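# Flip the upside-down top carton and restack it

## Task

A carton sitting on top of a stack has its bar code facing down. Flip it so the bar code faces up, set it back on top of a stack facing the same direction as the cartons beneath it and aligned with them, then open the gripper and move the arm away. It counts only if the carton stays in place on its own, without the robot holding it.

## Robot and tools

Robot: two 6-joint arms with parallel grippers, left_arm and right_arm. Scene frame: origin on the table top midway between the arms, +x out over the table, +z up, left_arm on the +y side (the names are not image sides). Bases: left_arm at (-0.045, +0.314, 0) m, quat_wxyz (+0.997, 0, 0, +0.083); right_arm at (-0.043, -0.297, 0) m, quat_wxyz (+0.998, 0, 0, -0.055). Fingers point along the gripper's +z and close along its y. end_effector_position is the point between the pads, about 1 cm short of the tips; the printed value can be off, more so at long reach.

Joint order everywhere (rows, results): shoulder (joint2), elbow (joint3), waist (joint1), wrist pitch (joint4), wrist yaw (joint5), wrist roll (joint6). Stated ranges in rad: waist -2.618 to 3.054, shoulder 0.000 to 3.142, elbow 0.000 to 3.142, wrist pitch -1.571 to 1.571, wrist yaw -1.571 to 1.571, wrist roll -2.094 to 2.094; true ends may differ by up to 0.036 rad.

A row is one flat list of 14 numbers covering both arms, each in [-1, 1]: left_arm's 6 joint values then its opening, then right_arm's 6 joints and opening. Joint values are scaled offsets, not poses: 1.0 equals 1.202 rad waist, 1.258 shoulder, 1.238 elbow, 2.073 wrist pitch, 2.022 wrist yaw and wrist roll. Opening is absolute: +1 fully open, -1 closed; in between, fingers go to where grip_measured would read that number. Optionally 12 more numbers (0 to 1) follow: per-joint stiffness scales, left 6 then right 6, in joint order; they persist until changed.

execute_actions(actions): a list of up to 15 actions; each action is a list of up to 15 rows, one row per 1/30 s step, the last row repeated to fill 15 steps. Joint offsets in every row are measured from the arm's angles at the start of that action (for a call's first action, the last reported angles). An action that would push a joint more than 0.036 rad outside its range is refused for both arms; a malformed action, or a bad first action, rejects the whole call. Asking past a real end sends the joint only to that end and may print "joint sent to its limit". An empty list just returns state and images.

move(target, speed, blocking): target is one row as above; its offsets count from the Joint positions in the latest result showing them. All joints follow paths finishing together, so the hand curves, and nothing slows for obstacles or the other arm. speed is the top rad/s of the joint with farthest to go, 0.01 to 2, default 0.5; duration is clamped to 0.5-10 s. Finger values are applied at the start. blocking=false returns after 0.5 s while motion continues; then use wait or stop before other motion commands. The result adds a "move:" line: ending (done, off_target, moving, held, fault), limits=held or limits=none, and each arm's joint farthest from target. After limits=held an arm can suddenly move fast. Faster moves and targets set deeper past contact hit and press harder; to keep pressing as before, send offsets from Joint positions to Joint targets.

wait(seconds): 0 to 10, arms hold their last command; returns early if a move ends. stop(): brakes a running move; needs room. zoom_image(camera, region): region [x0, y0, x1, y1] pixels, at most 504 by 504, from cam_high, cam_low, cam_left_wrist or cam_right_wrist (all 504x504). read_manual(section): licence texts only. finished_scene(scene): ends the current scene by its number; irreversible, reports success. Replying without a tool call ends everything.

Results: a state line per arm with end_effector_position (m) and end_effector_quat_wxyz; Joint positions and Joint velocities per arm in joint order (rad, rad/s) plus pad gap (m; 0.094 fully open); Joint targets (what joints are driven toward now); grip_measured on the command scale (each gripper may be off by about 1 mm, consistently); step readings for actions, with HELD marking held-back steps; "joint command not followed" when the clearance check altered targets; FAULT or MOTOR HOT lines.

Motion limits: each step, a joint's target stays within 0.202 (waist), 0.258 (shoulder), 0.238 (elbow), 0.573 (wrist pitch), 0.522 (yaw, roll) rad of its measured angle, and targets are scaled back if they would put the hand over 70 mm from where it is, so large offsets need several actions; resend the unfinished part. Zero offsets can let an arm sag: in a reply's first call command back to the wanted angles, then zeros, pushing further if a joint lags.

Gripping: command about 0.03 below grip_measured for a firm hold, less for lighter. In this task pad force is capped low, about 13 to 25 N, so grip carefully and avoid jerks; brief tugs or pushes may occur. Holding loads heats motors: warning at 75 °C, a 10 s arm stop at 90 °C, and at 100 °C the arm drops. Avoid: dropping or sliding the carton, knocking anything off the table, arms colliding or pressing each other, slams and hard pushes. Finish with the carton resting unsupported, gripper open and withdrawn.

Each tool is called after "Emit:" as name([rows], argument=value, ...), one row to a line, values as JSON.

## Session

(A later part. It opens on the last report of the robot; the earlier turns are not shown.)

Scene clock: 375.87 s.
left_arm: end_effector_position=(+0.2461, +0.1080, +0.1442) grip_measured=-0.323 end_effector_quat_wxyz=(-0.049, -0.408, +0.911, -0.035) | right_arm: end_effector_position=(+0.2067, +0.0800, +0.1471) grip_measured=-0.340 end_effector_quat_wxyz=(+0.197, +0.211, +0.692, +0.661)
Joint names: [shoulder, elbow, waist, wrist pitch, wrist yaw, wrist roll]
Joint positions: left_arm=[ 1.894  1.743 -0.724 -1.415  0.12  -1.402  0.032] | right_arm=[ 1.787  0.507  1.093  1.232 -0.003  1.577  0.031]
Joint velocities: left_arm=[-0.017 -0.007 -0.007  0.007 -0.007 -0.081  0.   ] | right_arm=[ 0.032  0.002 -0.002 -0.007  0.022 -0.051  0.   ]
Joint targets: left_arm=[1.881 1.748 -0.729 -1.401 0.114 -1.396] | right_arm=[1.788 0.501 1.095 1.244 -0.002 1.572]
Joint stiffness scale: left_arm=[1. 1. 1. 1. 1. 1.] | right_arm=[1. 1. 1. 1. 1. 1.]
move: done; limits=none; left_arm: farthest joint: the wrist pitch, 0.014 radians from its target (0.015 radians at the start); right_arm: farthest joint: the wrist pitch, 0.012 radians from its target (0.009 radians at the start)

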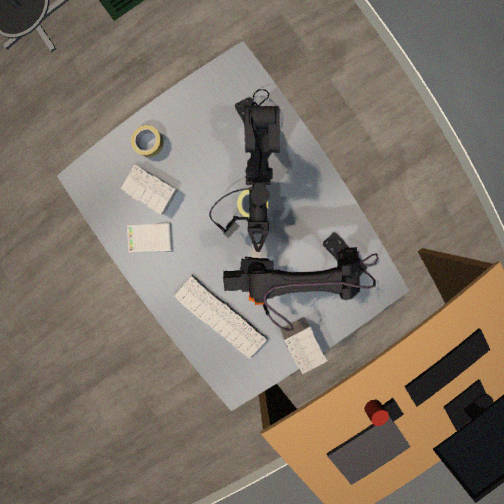

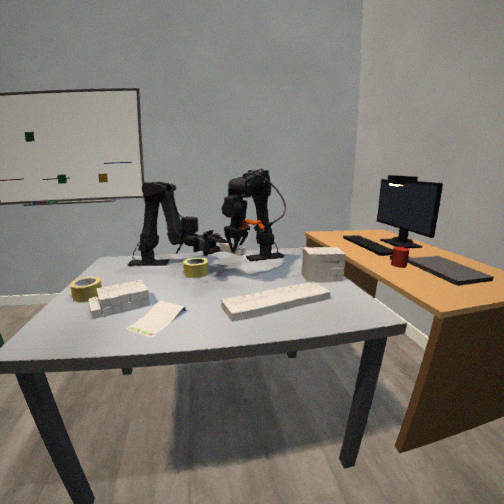

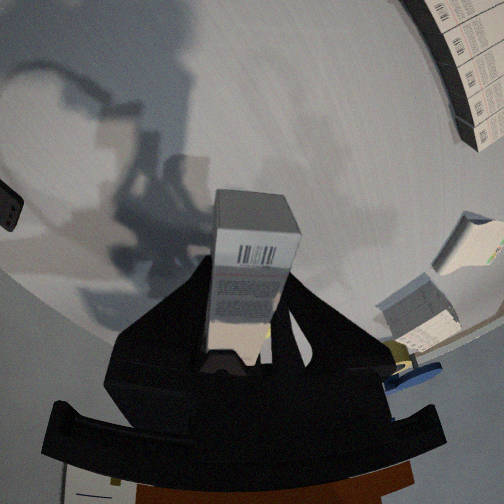

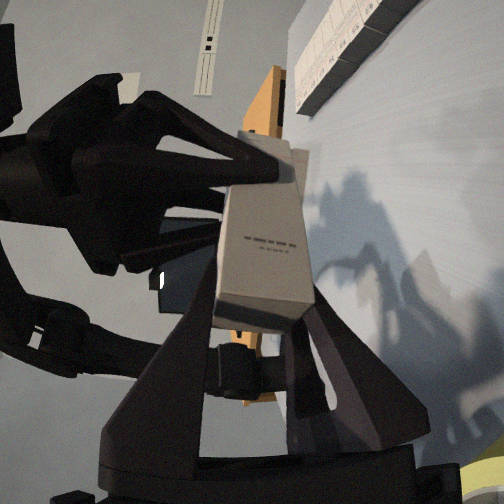

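Emit:
execute_actions([
  [[-0.01,0.004,-0.004,0.007,-0.003,0.003,-0.39, 0.001,-0.005,0.002,0.005,0,-0.003,0.5]],
])

Emit:
move(target=[0.11,0.292,0.9,-0.063,-0.064,1.0,-0.39, 0.001,-0.005,0.002,0.005,0,-0.003,0.5], speed=0.8)

Scene clock: 389.30 s.
left_arm: end_effector_position=(+0.2462, +0.1080, +0.1442) grip_measured=-0.323 end_effector_quat_wxyz=(-0.048, -0.408, +0.911, -0.036) | right_arm: end_effector_position=(+0.2067, +0.0800, +0.1471) grip_measured=+0.497 end_effector_quat_wxyz=(+0.197, +0.211, +0.692, +0.661)
Joint names: [shoulder, elbow, waist, wrist pitch, wrist yaw, wrist roll]
Joint positions: left_arm=[ 1.894  1.743 -0.724 -1.414  0.12  -1.402  0.032] | right_arm=[ 1.787  0.507  1.093  1.232 -0.003  1.577  0.07 ]
Joint velocities: left_arm=[-0.007  0.002  0.002 -0.081  0.037 -0.007  0.   ] | right_arm=[-0.012 -0.007 -0.007 -0.022 -0.022  0.037 -0.001]
Joint targets: left_arm=[1.881 1.748 -0.729 -1.400 0.114 -1.396] | right_arm=[1.788 0.501 1.095 1.242 -0.003 1.571]
Joint stiffness scale: left_arm=[1. 1. 1. 1. 1. 1.] | right_arm=[1. 1. 1. 1. 1. 1.]
Step readings (joint positions):
0: left_arm=[1.894 1.743 -0.724 -1.415 0.120 -1.402] | right_arm=[1.787 0.507 1.093 1.232 -0.003 1.577]
1: left_arm=[1.894 1.743 -0.724 -1.415 0.120 -1.402] | right_arm=[1.787 0.507 1.093 1.232 -0.003 1.577]
2: left_arm=[1.894 1.743 -0.724 -1.415 0.120 -1.402] | right_arm=[1.787 0.507 1.093 1.232 -0.003 1.577]
4: left_arm=[1.894 1.743 -0.724 -1.414 0.120 -1.402] | right_arm=[1.787 0.507 1.093 1.232 -0.003 1.577]
8: left_arm=[1.894 1.743 -0.724 -1.414 0.120 -1.402] | right_arm=[1.787 0.507 1.093 1.232 -0.003 1.577]
15: Joint positions above

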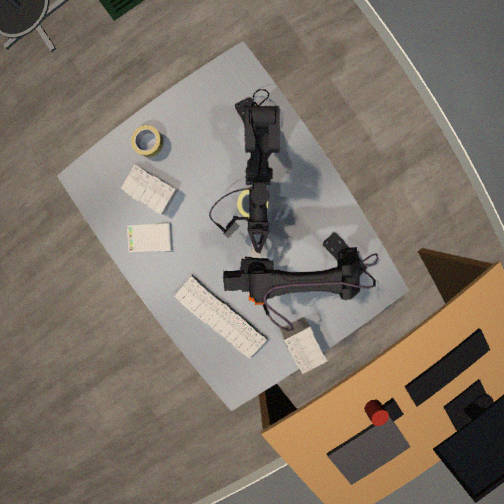

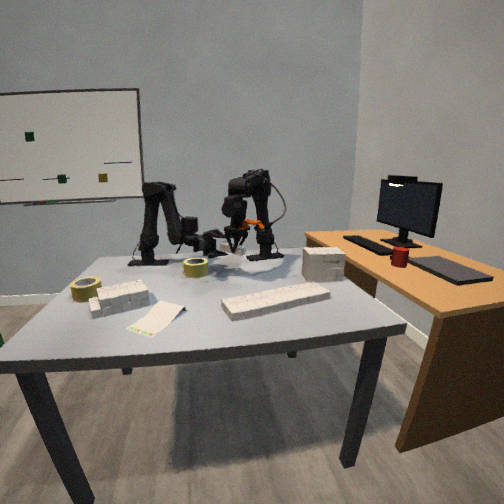

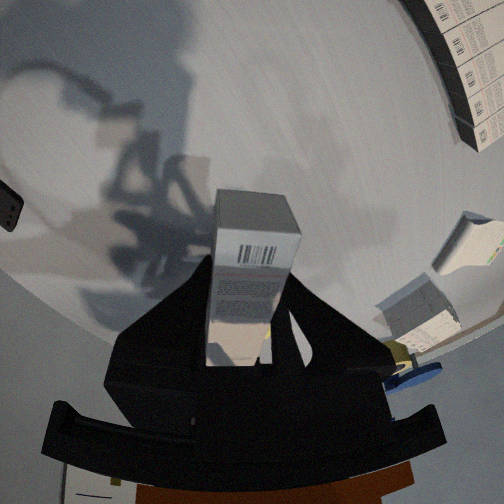

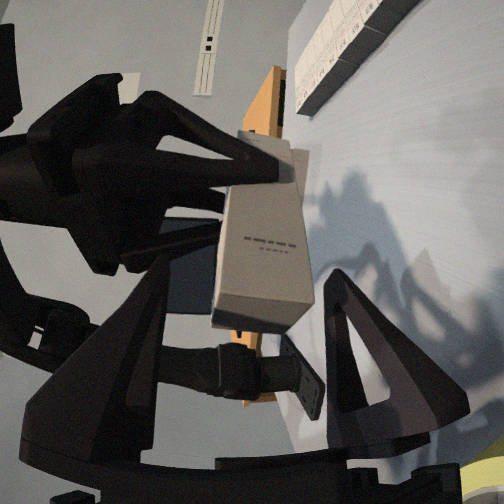

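Scene clock: 392.73 s.
left_arm: end_effector_position=(+0.2995, +0.5149, +0.1767) grip_measured=-0.323 end_effector_quat_wxyz=(+0.032, +0.043, +0.998, +0.023) | right_arm: end_effector_position=(+0.2067, +0.0800, +0.1471) grip_measured=+0.497 end_effector_quat_wxyz=(+0.197, +0.212, +0.692, +0.661)
Joint names: [shoulder, elbow, waist, wrist pitch, wrist yaw, wrist roll]
Joint positions: left_arm=[ 2.029  2.066  0.358 -1.529 -0.005  0.609  0.032] | right_arm=[ 1.787  0.507  1.093  1.232 -0.003  1.578  0.07 ]
Joint velocities: left_arm=[-0.007  0.012 -0.007  0.022  0.007  0.007 -0.001] | right_arm=[ 0.002  0.012  0.002  0.022  0.007 -0.022 -0.001]
Joint targets: left_arm=[2.032 2.104 0.357 -1.545 -0.009 0.620] | right_arm=[1.788 0.501 1.095 1.242 -0.003 1.571]
Joint stiffness scale: left_arm=[1. 1. 1. 1. 1. 1.] | right_arm=[1. 1. 1. 1. 1. 1.]
move: off_target (left_arm); limits=none; left_arm: farthest joint: the elbow, 0.039 radians from its target (0.362 radians at the start); right_arm: farthest joint: the wrist pitch, 0.011 radians from its target (0.011 radians at the start)

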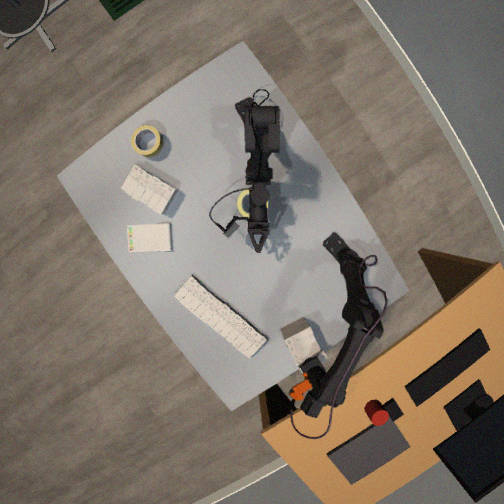

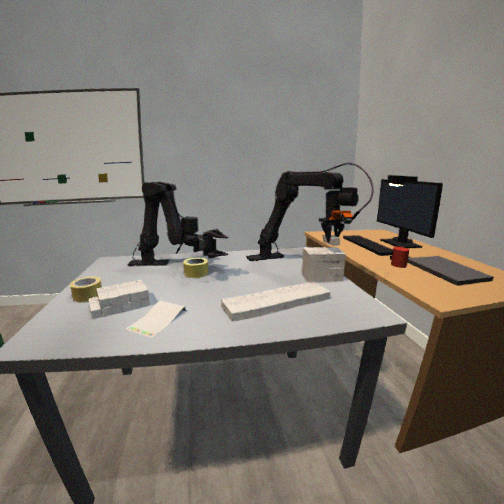

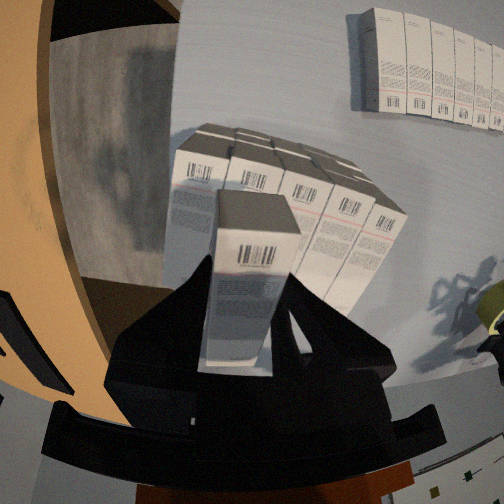

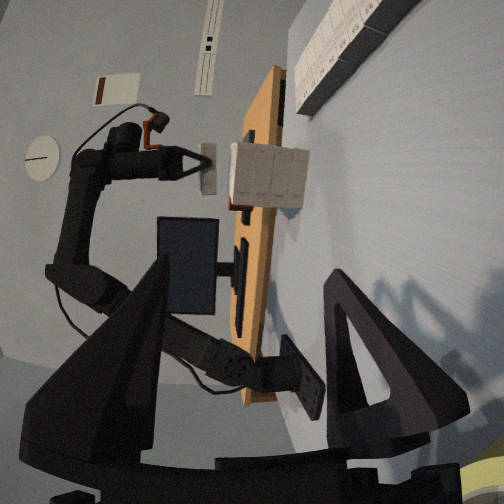

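Emit:
zoom_image(camera="cam_right_wrist", region=[150, 110, 330, 230])

Region (150, 110, 330, 230) of cam_right_wrist's 504x504 image, scaled by 2.800, with more detail than that image has.

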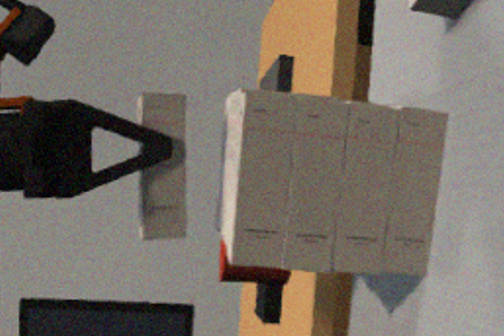

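Emit:
move(target=[0.047,0.02,0,-0.008,0,0.035,-0.39, -0.1,0.1,-0.3,0.005,0,-0.003,0.5], speed=0.3)

Scene clock: 403.90 s.
left_arm: end_effector_position=(+0.3019, +0.5163, +0.1545) grip_measured=-0.323 end_effector_quat_wxyz=(+0.007, +0.073, +0.997, +0.008) | right_arm: end_effector_position=(+0.3318, -0.0235, +0.2317) grip_measured=+0.497 end_effector_quat_wxyz=(+0.341, +0.298, +0.579, +0.678)
Joint names: [shoulder, elbow, waist, wrist pitch, wrist yaw, wrist roll]
Joint positions: left_arm=[ 2.087  2.066  0.358 -1.529 -0.005  0.669  0.032] | right_arm=[ 1.683  0.607  0.738  1.229 -0.003  1.58   0.07 ]
Joint velocities: left_arm=[-0.007 -0.002  0.002  0.037  0.051  0.007 -0.001] | right_arm=[-0.002  0.012 -0.017 -0.051 -0.007  0.037  0.001]
Joint targets: left_arm=[2.088 2.091 0.358 -1.545 -0.005 0.680] | right_arm=[1.661 0.631 0.732 1.242 -0.003 1.573]
Joint stiffness scale: left_arm=[1. 1. 1. 1. 1. 1.] | right_arm=[1. 1. 1. 1. 1. 1.]
move: off_target (left_arm, right_arm); limits=none; left_arm: farthest joint: the elbow, 0.025 radians from its target (0.025 radians at the start); right_arm: farthest joint: the elbow, 0.023 radians from its target (0.124 radians at the start)

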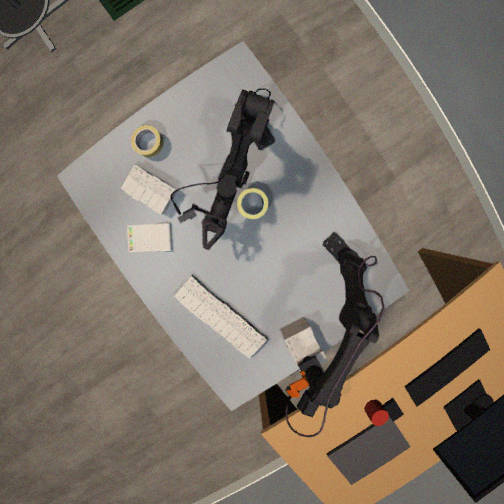

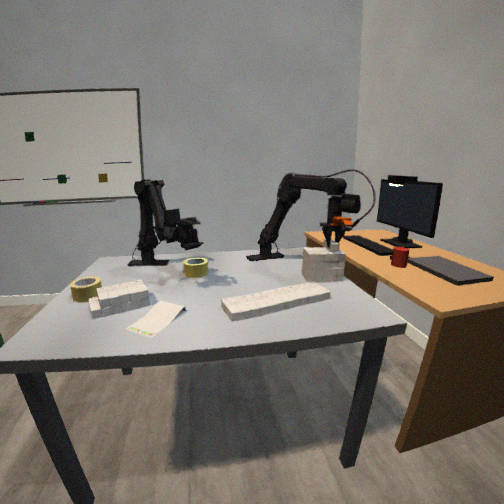

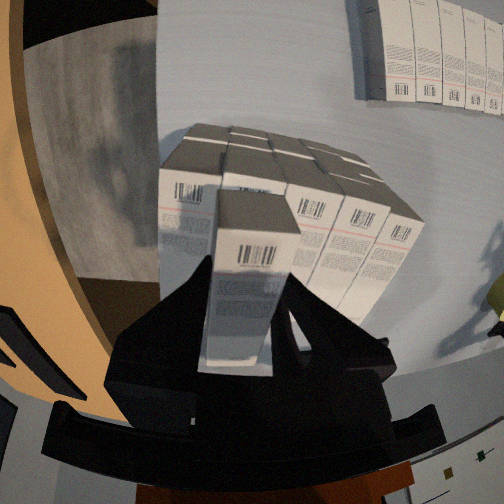

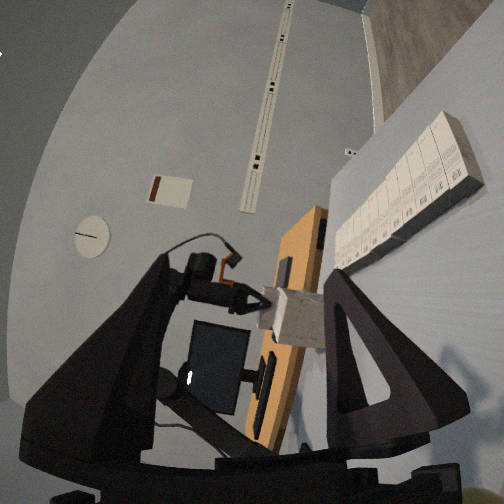

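Emit:
zoom_image(camera="cam_left_wrist", region=[140, 110, 380, 300])

Emit:
zoom_image(camera="cam_low", region=[290, 200, 370, 290])

Region (140, 110, 380, 300) of cam_left_wrist's 504x504 image, scaled by 2.100, with more detail than that image has; it fills the top 399 rows of this view, and the rest is white.

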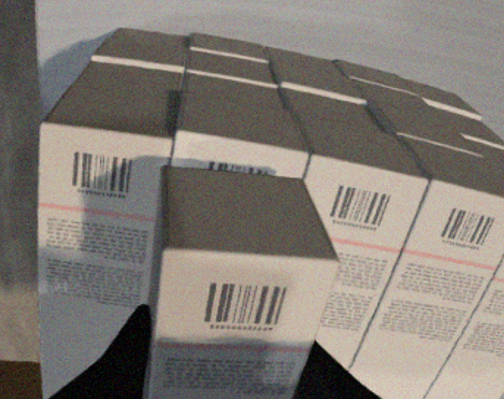

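Region (290, 200, 370, 290) of cam_low's 504x504 image, scaled by 5.600, with more detail than that image has.

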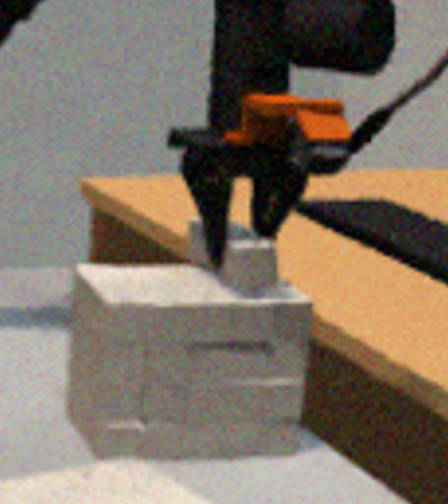

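Emit:
move(target=[0.016,0.02,-0.017,0.012,0,0.02,-0.39, -0.015,0.015,0,0.005,0,-0.003,0.5], speed=0.08)

Emit:
zoom_image(camera="cam_left_wrist", region=[140, 110, 380, 300])

Scene clock: 422.00 s.
left_arm: end_effector_position=(+0.3055, +0.5137, +0.1463) grip_measured=-0.323 end_effector_quat_wxyz=(+0.000, +0.093, +0.996, +0.003) | right_arm: end_effector_position=(+0.3318, -0.0235, +0.2317) grip_measured=+0.497 end_effector_quat_wxyz=(+0.341, +0.298, +0.579, +0.678)
Joint names: [shoulder, elbow, waist, wrist pitch, wrist yaw, wrist roll]
Joint positions: left_arm=[ 2.109  2.066  0.348 -1.524 -0.005  0.699  0.032] | right_arm=[ 1.683  0.607  0.738  1.229 -0.003  1.58   0.07 ]
Joint velocities: left_arm=[ 0.007  0.002  0.002  0.081  0.022  0.022 -0.   ] | right_arm=[-0.012 -0.002  0.007  0.051 -0.051 -0.022 -0.001]
Joint targets: left_arm=[2.108 2.091 0.337 -1.504 -0.005 0.710] | right_arm=[1.665 0.626 0.738 1.239 -0.003 1.574]
Joint stiffness scale: left_arm=[1. 1. 1. 1. 1. 1.] | right_arm=[1. 1. 1. 1. 1. 1.]
move: off_target (left_arm); limits=none; left_arm: farthest joint: the elbow, 0.025 radians from its target (0.025 radians at the start); right_arm: farthest joint: the shoulder, 0.019 radians from its target (0.019 radians at the start)

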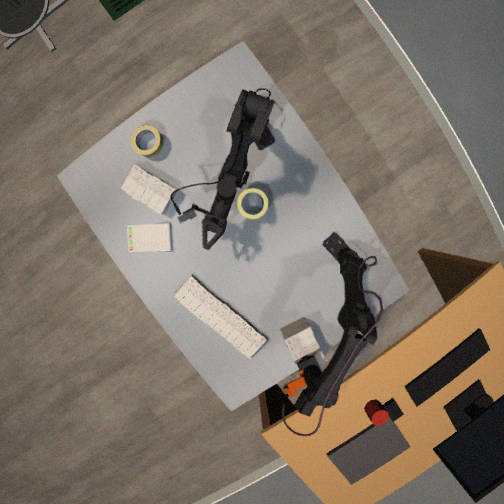

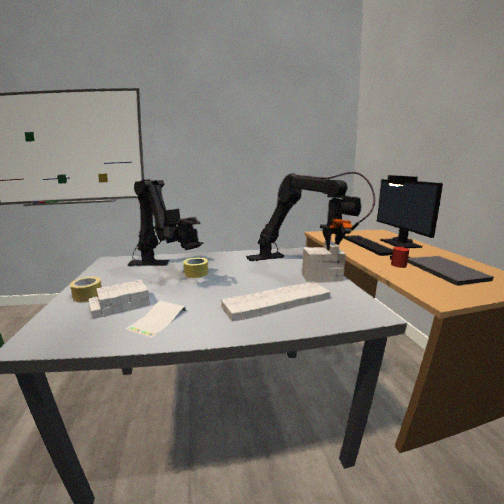

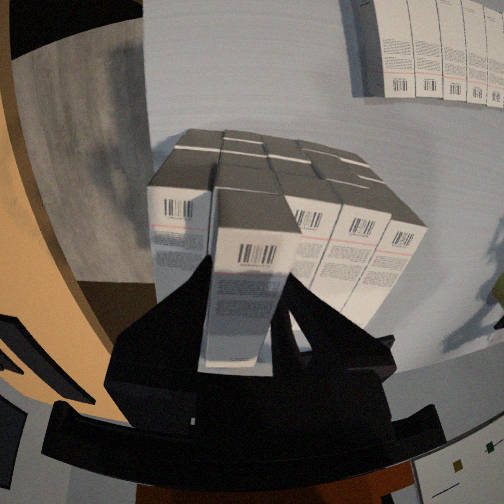

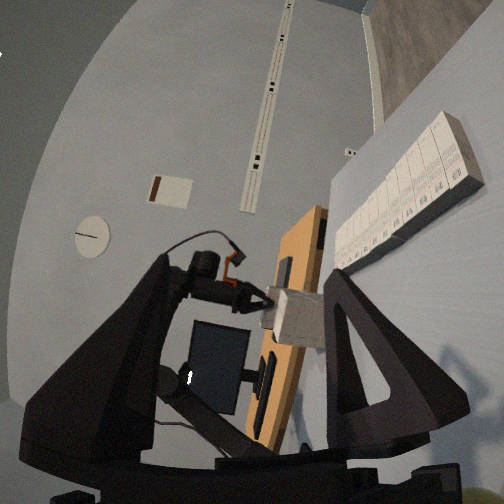

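Region (140, 110, 380, 300) of cam_left_wrist's 504x504 image, scaled by 2.100, with more detail than that image has; it fills the top 399 rows of this view, and the rest is white.

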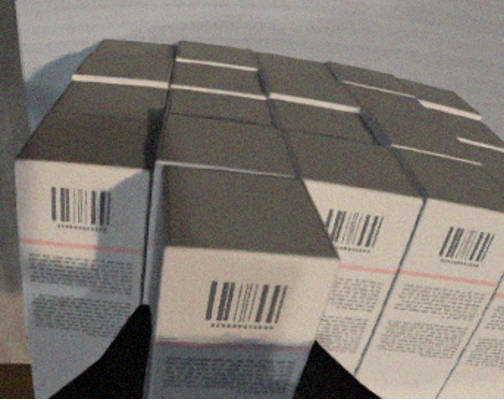

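Emit:
move(target=[0.0,0.02,0.012,0.014,0,0.005,-0.39, -0.015,0.015,0,0.005,0,-0.003,0.5], speed=0.05)

Emit:
zoom_image(camera="cam_left_wrist", region=[140, 110, 380, 300])

Scene clock: 429.63 s.
left_arm: end_effector_position=(+0.3060, +0.5140, +0.1463) grip_measured=-0.323 end_effector_quat_wxyz=(+0.001, +0.093, +0.996, +0.004) | right_arm: end_effector_position=(+0.3318, -0.0235, +0.2317) grip_measured=+0.497 end_effector_quat_wxyz=(+0.341, +0.298, +0.579, +0.678)
Joint names: [shoulder, elbow, waist, wrist pitch, wrist yaw, wrist roll]
Joint positions: left_arm=[ 2.109  2.066  0.348 -1.522 -0.005  0.699  0.032] | right_arm=[ 1.683  0.607  0.738  1.229 -0.003  1.581  0.07 ]
Joint velocities: left_arm=[-0.007  0.002  0.002 -0.007 -0.037 -0.022 -0.001] | right_arm=[-0.012  0.002  0.002 -0.022  0.022  0.037  0.001]
Joint targets: left_arm=[2.109 2.091 0.362 -1.495 -0.005 0.709] | right_arm=[1.665 0.626 0.738 1.239 -0.003 1.574]
Joint stiffness scale: left_arm=[1. 1. 1. 1. 1. 1.] | right_arm=[1. 1. 1. 1. 1. 1.]
move: off_target (left_arm); limits=none; left_arm: farthest joint: the wrist pitch, 0.027 radians from its target (0.029 radians at the start); right_arm: farthest joint: the shoulder, 0.019 radians from its target (0.019 radians at the start)

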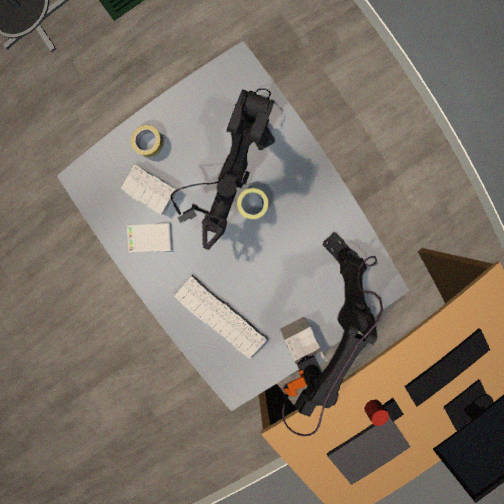

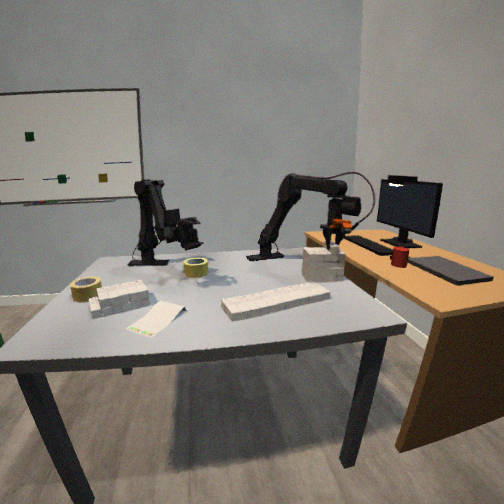

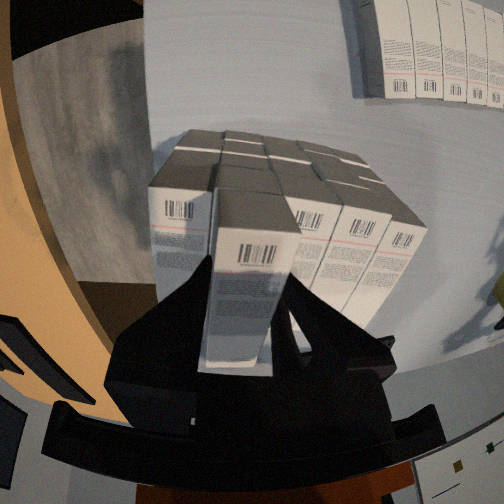

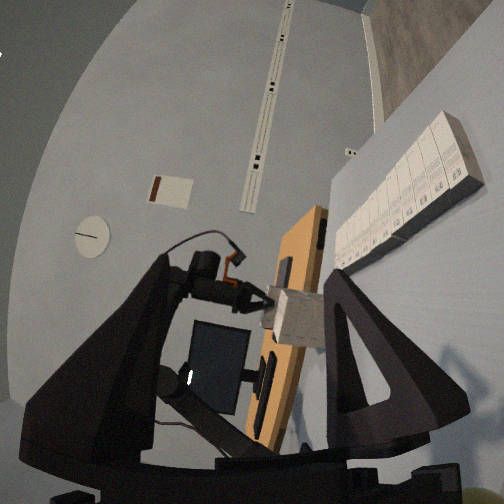

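Region (140, 110, 380, 300) of cam_left_wrist's 504x504 image, scaled by 2.100, with more detail than that image has; it fills the top 399 rows of this view, and the rest is white.

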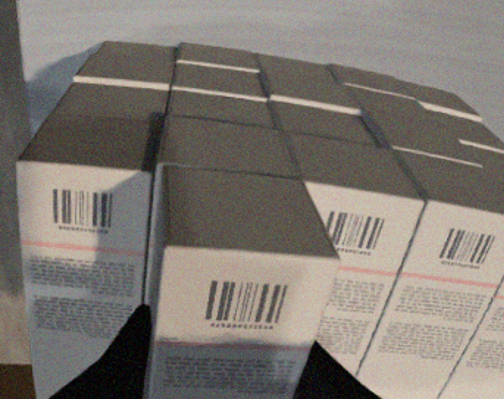

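Emit:
move(target=[0.0,0.02,0.008,0.006,-0.012,0.005,-0.39, -0.015,0.015,0,0.005,0,-0.003,0.5], speed=0.05)

Emit:
zoom_image(camera="cam_left_wrist", region=[140, 110, 380, 300])

Emit:
zoom_image(camera="cam_right_wrist", region=[220, 260, 340, 360])

Scene clock: 438.23 s.
left_arm: end_effector_position=(+0.3049, +0.5160, +0.1464) grip_measured=-0.323 end_effector_quat_wxyz=(-0.002, +0.093, +0.996, +0.009) | right_arm: end_effector_position=(+0.3318, -0.0235, +0.2317) grip_measured=+0.497 end_effector_quat_wxyz=(+0.340, +0.298, +0.579, +0.678)
Joint names: [shoulder, elbow, waist, wrist pitch, wrist yaw, wrist roll]
Joint positions: left_arm=[ 2.109  2.066  0.348 -1.522 -0.018  0.699  0.032] | right_arm=[ 1.683  0.607  0.738  1.229 -0.003  1.582  0.07 ]
Joint velocities: left_arm=[ 0.012 -0.012  0.007 -0.037  0.007 -0.037  0.001] | right_arm=[-0.027 -0.002  0.022 -0.022  0.051 -0.022 -0.   ]
Joint targets: left_arm=[2.109 2.091 0.357 -1.509 -0.029 0.709] | right_arm=[1.665 0.626 0.738 1.239 -0.003 1.575]
Joint stiffness scale: left_arm=[1. 1. 1. 1. 1. 1.] | right_arm=[1. 1. 1. 1. 1. 1.]
move: off_target (left_arm); limits=none; left_arm: farthest joint: the elbow, 0.025 radians from its target (0.025 radians at the start); right_arm: farthest joint: the shoulder, 0.019 radians from its target (0.019 radians at the start)

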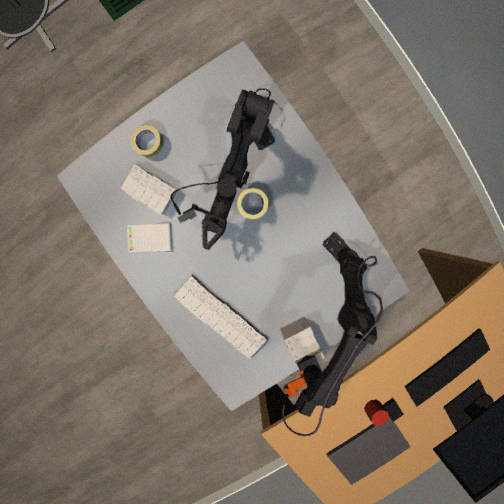

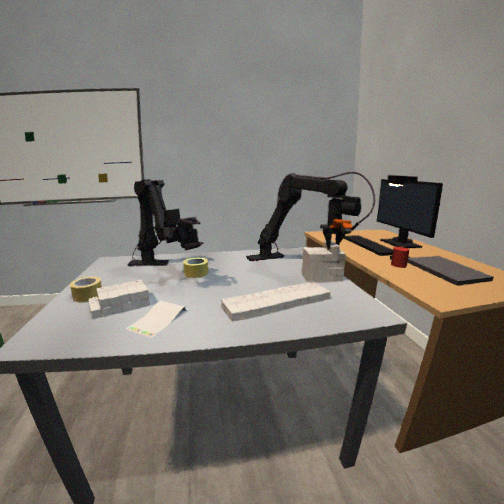

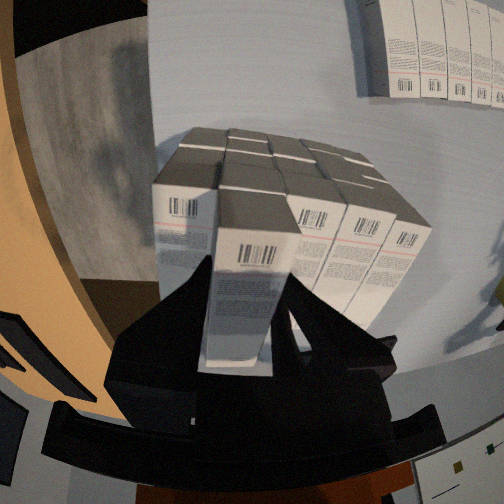

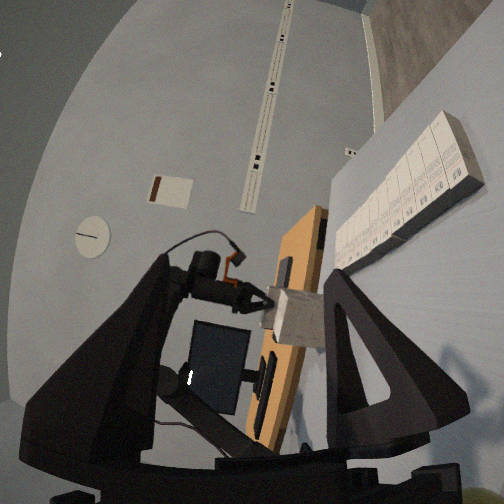

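Region (140, 110, 380, 300) of cam_left_wrist's 504x504 image, scaled by 2.100, with more detail than that image has; it fills the top 399 rows of this view, and the rest is white.

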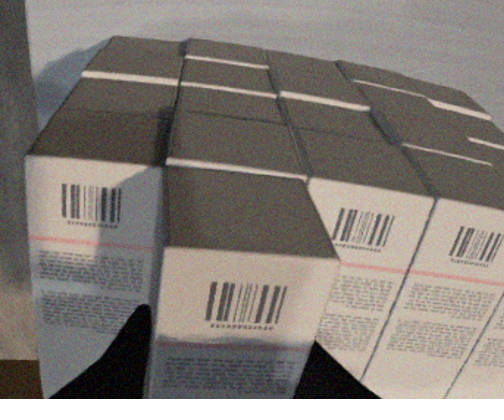

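Region (220, 260, 340, 360) of cam_right_wrist's 504x504 image, scaled by 4.200, with more detail than that image has.

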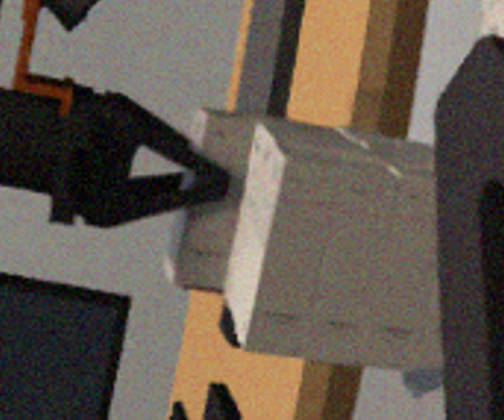

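Emit:
execute_actions([
  [[0.004,0.02,0.004,0.006,-0.003,0.003,-0.39, -0.015,0.015,0,0.005,0,-0.003,0.5],[0.008,0.02,0.004,0.006,-0.003,0.003,-0.39, -0.015,0.015,0,0.005,0,-0.003,0.5],[0.012,0.02,0.004,0.006,-0.003,0.003,-0.39, -0.015,0.015,0,0.005,0,-0.003,0.5],[0.015,0.02,0.004,0.006,-0.003,0.003,-0.39, -0.015,0.015,0,0.005,0,-0.003,0.5]],
])

Scene clock: 443.70 s.
left_arm: end_effector_position=(+0.3049, +0.5161, +0.1456) grip_measured=-0.324 end_effector_quat_wxyz=(-0.003, +0.093, +0.996, +0.009) | right_arm: end_effector_position=(+0.3318, -0.0235, +0.2317) grip_measured=+0.497 end_effector_quat_wxyz=(+0.340, +0.298, +0.579, +0.678)
Joint names: [shoulder, elbow, waist, wrist pitch, wrist yaw, wrist roll]
Joint positions: left_arm=[ 2.111  2.066  0.348 -1.522 -0.018  0.699  0.032] | right_arm=[ 1.683  0.607  0.738  1.229 -0.003  1.582  0.07 ]
Joint velocities: left_arm=[ 0.007  0.007  0.022  0.007 -0.037 -0.037 -0.001] | right_arm=[ 0.007 -0.012 -0.002  0.022  0.037 -0.007  0.   ]
Joint targets: left_arm=[2.128 2.091 0.352 -1.509 -0.024 0.705] | right_arm=[1.665 0.626 0.738 1.239 -0.003 1.576]
Joint stiffness scale: left_arm=[1. 1. 1. 1. 1. 1.] | right_arm=[1. 1. 1. 1. 1. 1.]
Step readings (joint positions):
0: left_arm=[2.109 2.066 0.348 -1.522 -0.018 0.699] | right_arm=[1.683 0.607 0.738 1.229 -0.003 1.582]
1: left_arm=[2.109 2.066 0.348 -1.522 -0.018 0.699] | right_arm=[1.683 0.607 0.738 1.229 -0.003 1.582]
2: left_arm=[2.109 2.066 0.348 -1.522 -0.018 0.699] | right_arm=[1.683 0.607 0.738 1.229 -0.003 1.582]
4: left_arm=[2.109 2.066 0.348 -1.522 -0.018 0.699] | right_arm=[1.683 0.607 0.738 1.229 -0.003 1.582]
8: left_arm=[2.111 2.066 0.348 -1.522 -0.018 0.699] | right_arm=[1.683 0.607 0.738 1.229 -0.003 1.582]
15: Joint positions above

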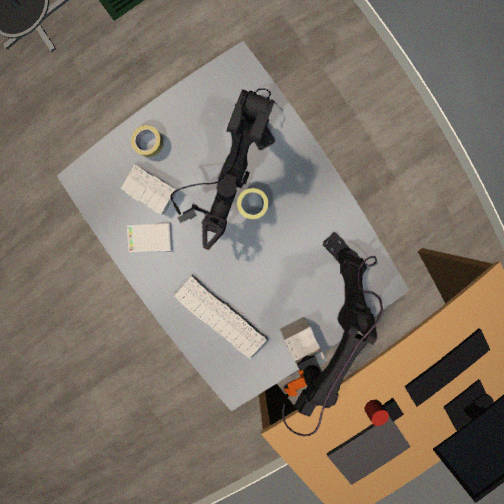

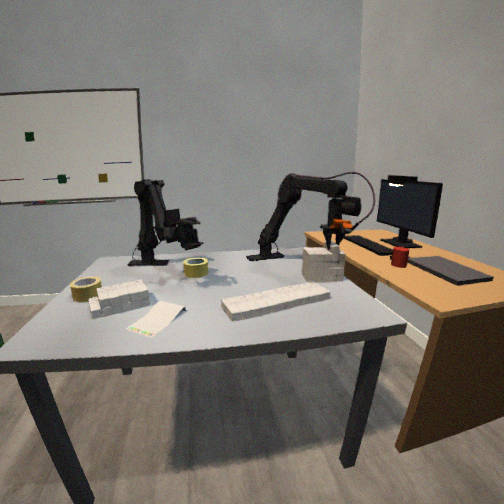

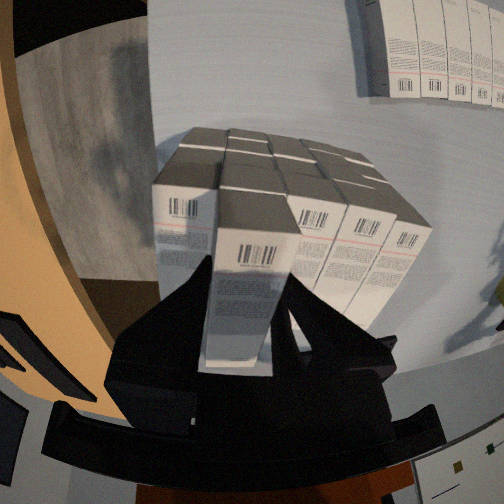

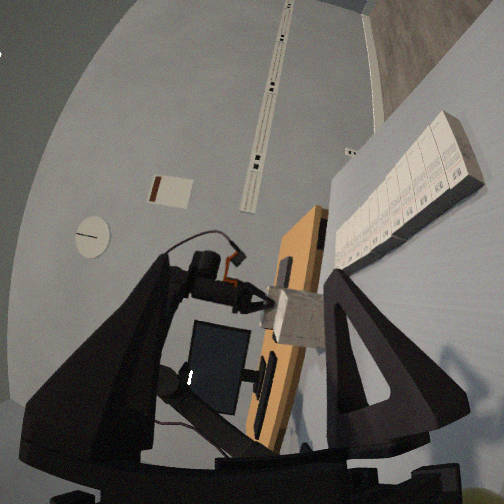

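In contact. Release and lift.

Emit:
execute_actions([
  [[-0.005,0.02,0.002,0.004,0,0,0.4, -0.015,0.015,0,0.005,0,-0.003,0.5]],
])

Emit:
move(target=[-0.17,0.03,0,-0.005,0,0,0.4, -0.015,0.015,0,0.005,0,-0.003,0.5], speed=0.3)

Scene clock: 447.87 s.
left_arm: end_effector_position=(+0.3049, +0.5161, +0.1456) grip_measured=+0.398 end_effector_quat_wxyz=(-0.003, +0.093, +0.996, +0.009) | right_arm: end_effector_position=(+0.3318, -0.0235, +0.2317) grip_measured=+0.497 end_effector_quat_wxyz=(+0.340, +0.298, +0.579, +0.678)
Joint names: [shoulder, elbow, waist, wrist pitch, wrist yaw, wrist roll]
Joint positions: left_arm=[ 2.111  2.066  0.348 -1.522 -0.018  0.699  0.066] | right_arm=[ 1.683  0.607  0.738  1.229 -0.003  1.582  0.07 ]
Joint velocities: left_arm=[-0.002 -0.012  0.002 -0.066  0.037 -0.037  0.   ] | right_arm=[-0.027 -0.007  0.022 -0.022 -0.007 -0.081  0.001]
Joint targets: left_arm=[2.104 2.091 0.350 -1.513 -0.018 0.699] | right_arm=[1.665 0.626 0.738 1.239 -0.003 1.576]
Joint stiffness scale: left_arm=[1. 1. 1. 1. 1. 1.] | right_arm=[1. 1. 1. 1. 1. 1.]
Step readings (joint positions):
0: left_arm=[2.111 2.066 0.348 -1.522 -0.018 0.699] | right_arm=[1.683 0.607 0.738 1.229 -0.003 1.582]
1: left_arm=[2.111 2.066 0.348 -1.522 -0.018 0.699] | right_arm=[1.683 0.607 0.738 1.229 -0.003 1.582]
2: left_arm=[2.111 2.066 0.348 -1.522 -0.018 0.699] | right_arm=[1.683 0.607 0.738 1.229 -0.003 1.582]
4: left_arm=[2.111 2.066 0.348 -1.522 -0.018 0.699] | right_arm=[1.683 0.607 0.738 1.229 -0.003 1.582]
8: left_arm=[2.111 2.066 0.348 -1.522 -0.018 0.699] | right_arm=[1.683 0.607 0.738 1.229 -0.003 1.582]
15: Joint positions above

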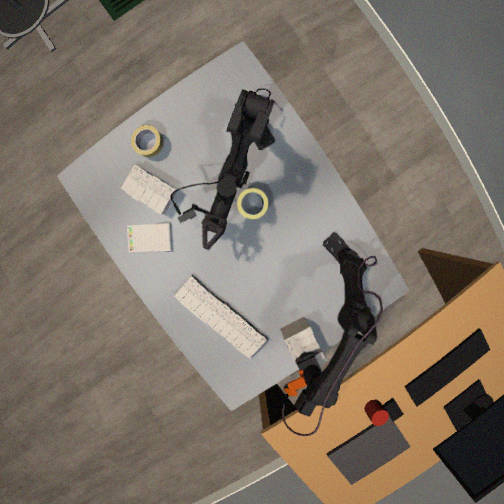

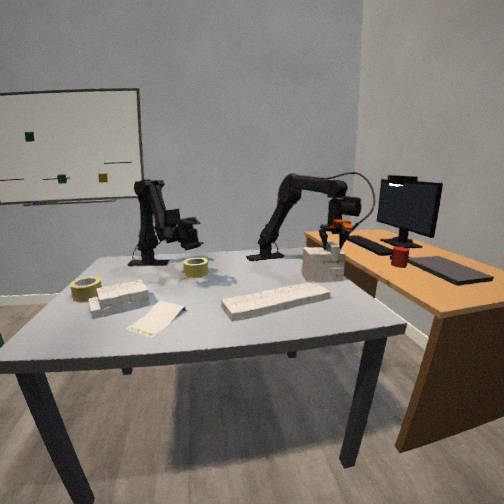

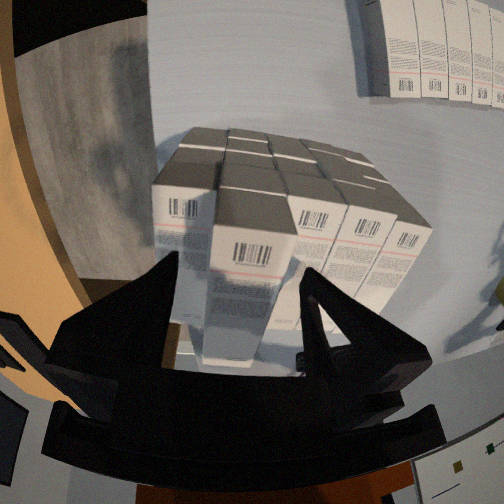

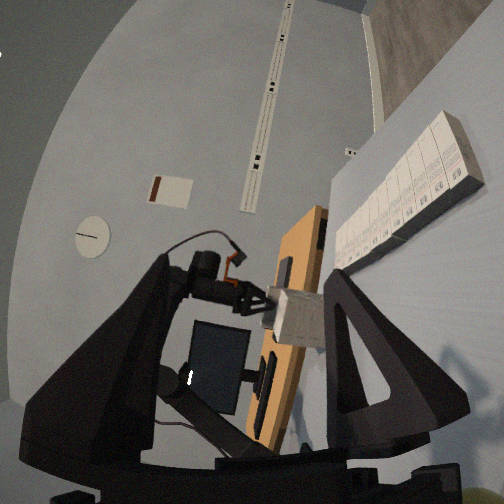

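Scene clock: 449.00 s.
left_arm: end_effector_position=(+0.2945, +0.5102, +0.2175) grip_measured=+0.398 end_effector_quat_wxyz=(+0.074, +0.092, +0.991, +0.063) | right_arm: end_effector_position=(+0.3318, -0.0235, +0.2317) grip_measured=+0.497 end_effector_quat_wxyz=(+0.340, +0.298, +0.579, +0.679)
Joint names: [shoulder, elbow, waist, wrist pitch, wrist yaw, wrist roll]
Joint positions: left_arm=[ 1.921  2.066  0.348 -1.522 -0.018  0.699  0.066] | right_arm=[ 1.683  0.607  0.738  1.229 -0.003  1.583  0.07 ]
Joint velocities: left_arm=[-0.007 -0.002  0.002  0.022 -0.066 -0.051 -0.001] | right_arm=[-0.022  0.002 -0.012  0.037 -0.022 -0.066  0.001]
Joint targets: left_arm=[1.897 2.103 0.348 -1.532 -0.018 0.699] | right_arm=[1.665 0.626 0.738 1.239 -0.003 1.576]
Joint stiffness scale: left_arm=[1. 1. 1. 1. 1. 1.] | right_arm=[1. 1. 1. 1. 1. 1.]
move: off_target (left_arm); limits=none; left_arm: farthest joint: the elbow, 0.037 radians from its target (0.037 radians at the start); right_arm: farthest joint: the shoulder, 0.019 radians from its target (0.019 radians at the start)

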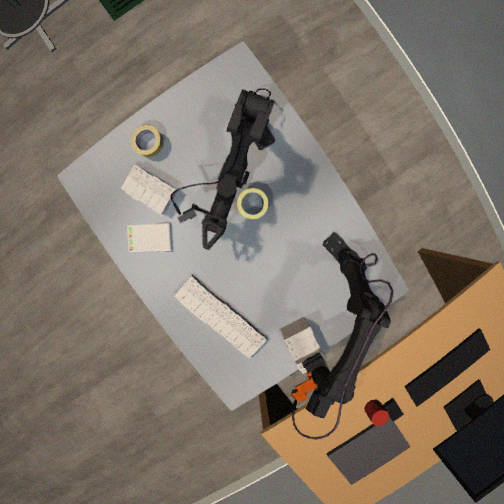

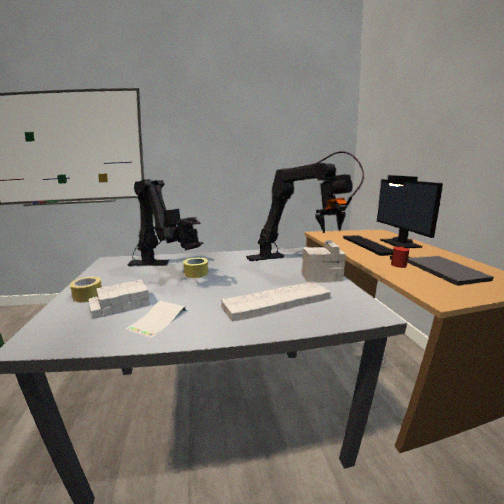

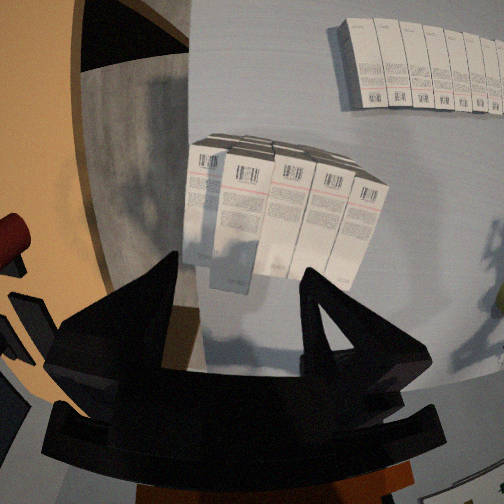

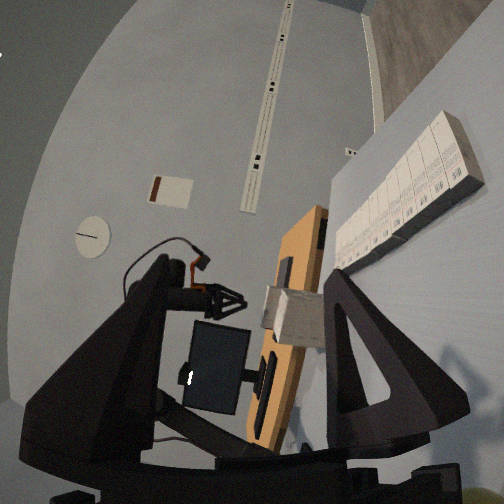

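Emit:
move(target=[-0.35,-0.15,0,0,0,0,0.4, -0.015,0.015,0,0.005,0,-0.003,0.5], speed=0.7)

Emit:
zoom_image(camera="cam_high", region=[250, 290, 370, 410])

Scene clock: 455.40 s.
left_arm: end_effector_position=(+0.2233, +0.4701, +0.3091) grip_measured=+0.398 end_effector_quat_wxyz=(+0.179, +0.089, +0.971, +0.135) | right_arm: end_effector_position=(+0.3318, -0.0235, +0.2317) grip_measured=+0.497 end_effector_quat_wxyz=(+0.340, +0.299, +0.578, +0.679)
Joint names: [shoulder, elbow, waist, wrist pitch, wrist yaw, wrist roll]
Joint positions: left_arm=[ 1.494  1.895  0.348 -1.52  -0.018  0.699  0.066] | right_arm=[ 1.683  0.607  0.738  1.229 -0.003  1.584  0.07 ]
Joint velocities: left_arm=[-0.002 -0.022 -0.002  0.081  0.037 -0.022  0.001] | right_arm=[ 0.002 -0.002 -0.012 -0.037  0.007 -0.022  0.001]
Joint targets: left_arm=[1.481 1.880 0.348 -1.521 -0.018 0.699] | right_arm=[1.665 0.626 0.738 1.239 -0.003 1.577]
Joint stiffness scale: left_arm=[1. 1. 1. 1. 1. 1.] | right_arm=[1. 1. 1. 1. 1. 1.]
move: done; limits=none; left_arm: farthest joint: the elbow, 0.015 radians from its target (0.185 radians at the start); right_arm: farthest joint: the shoulder, 0.019 radians from its target (0.019 radians at the start)

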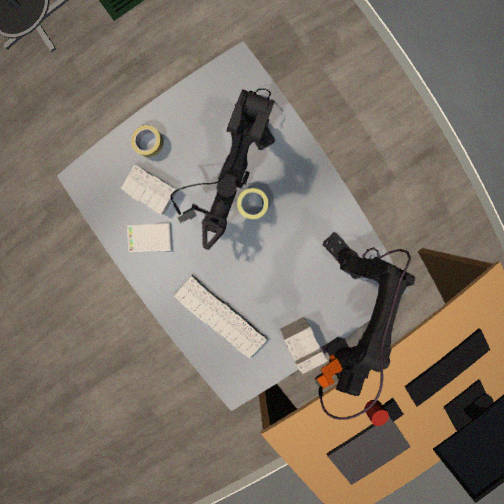

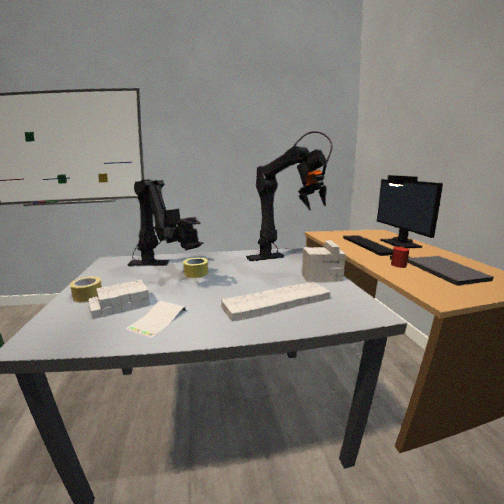

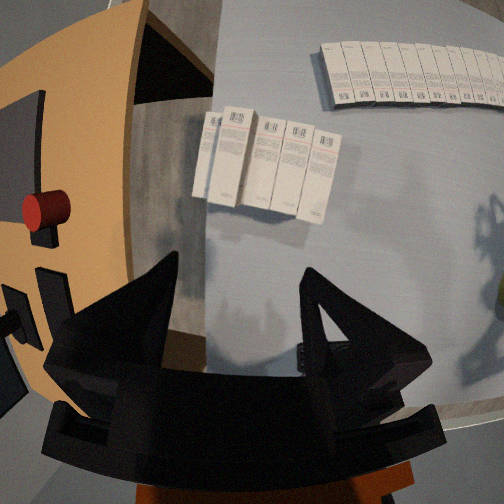

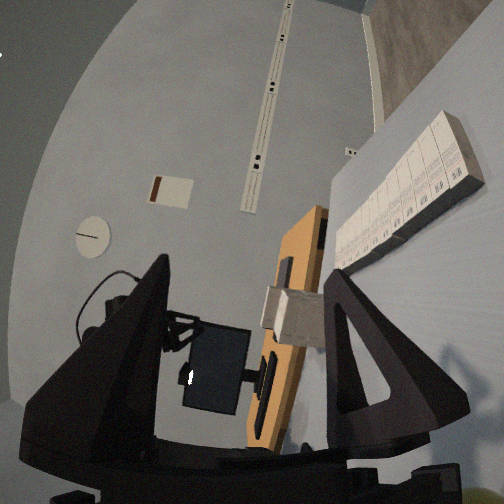

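Region (250, 290, 370, 410) of cam_high's 504x504 image, scaled by 4.200, with more detail than that image has.

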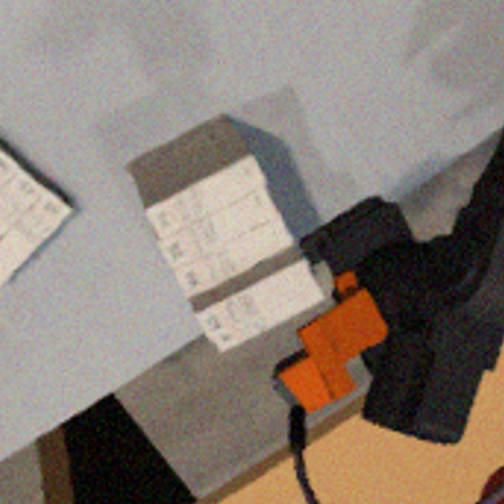

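Emit:
finished_scene(scene=1)

The scene is finished: the task was done.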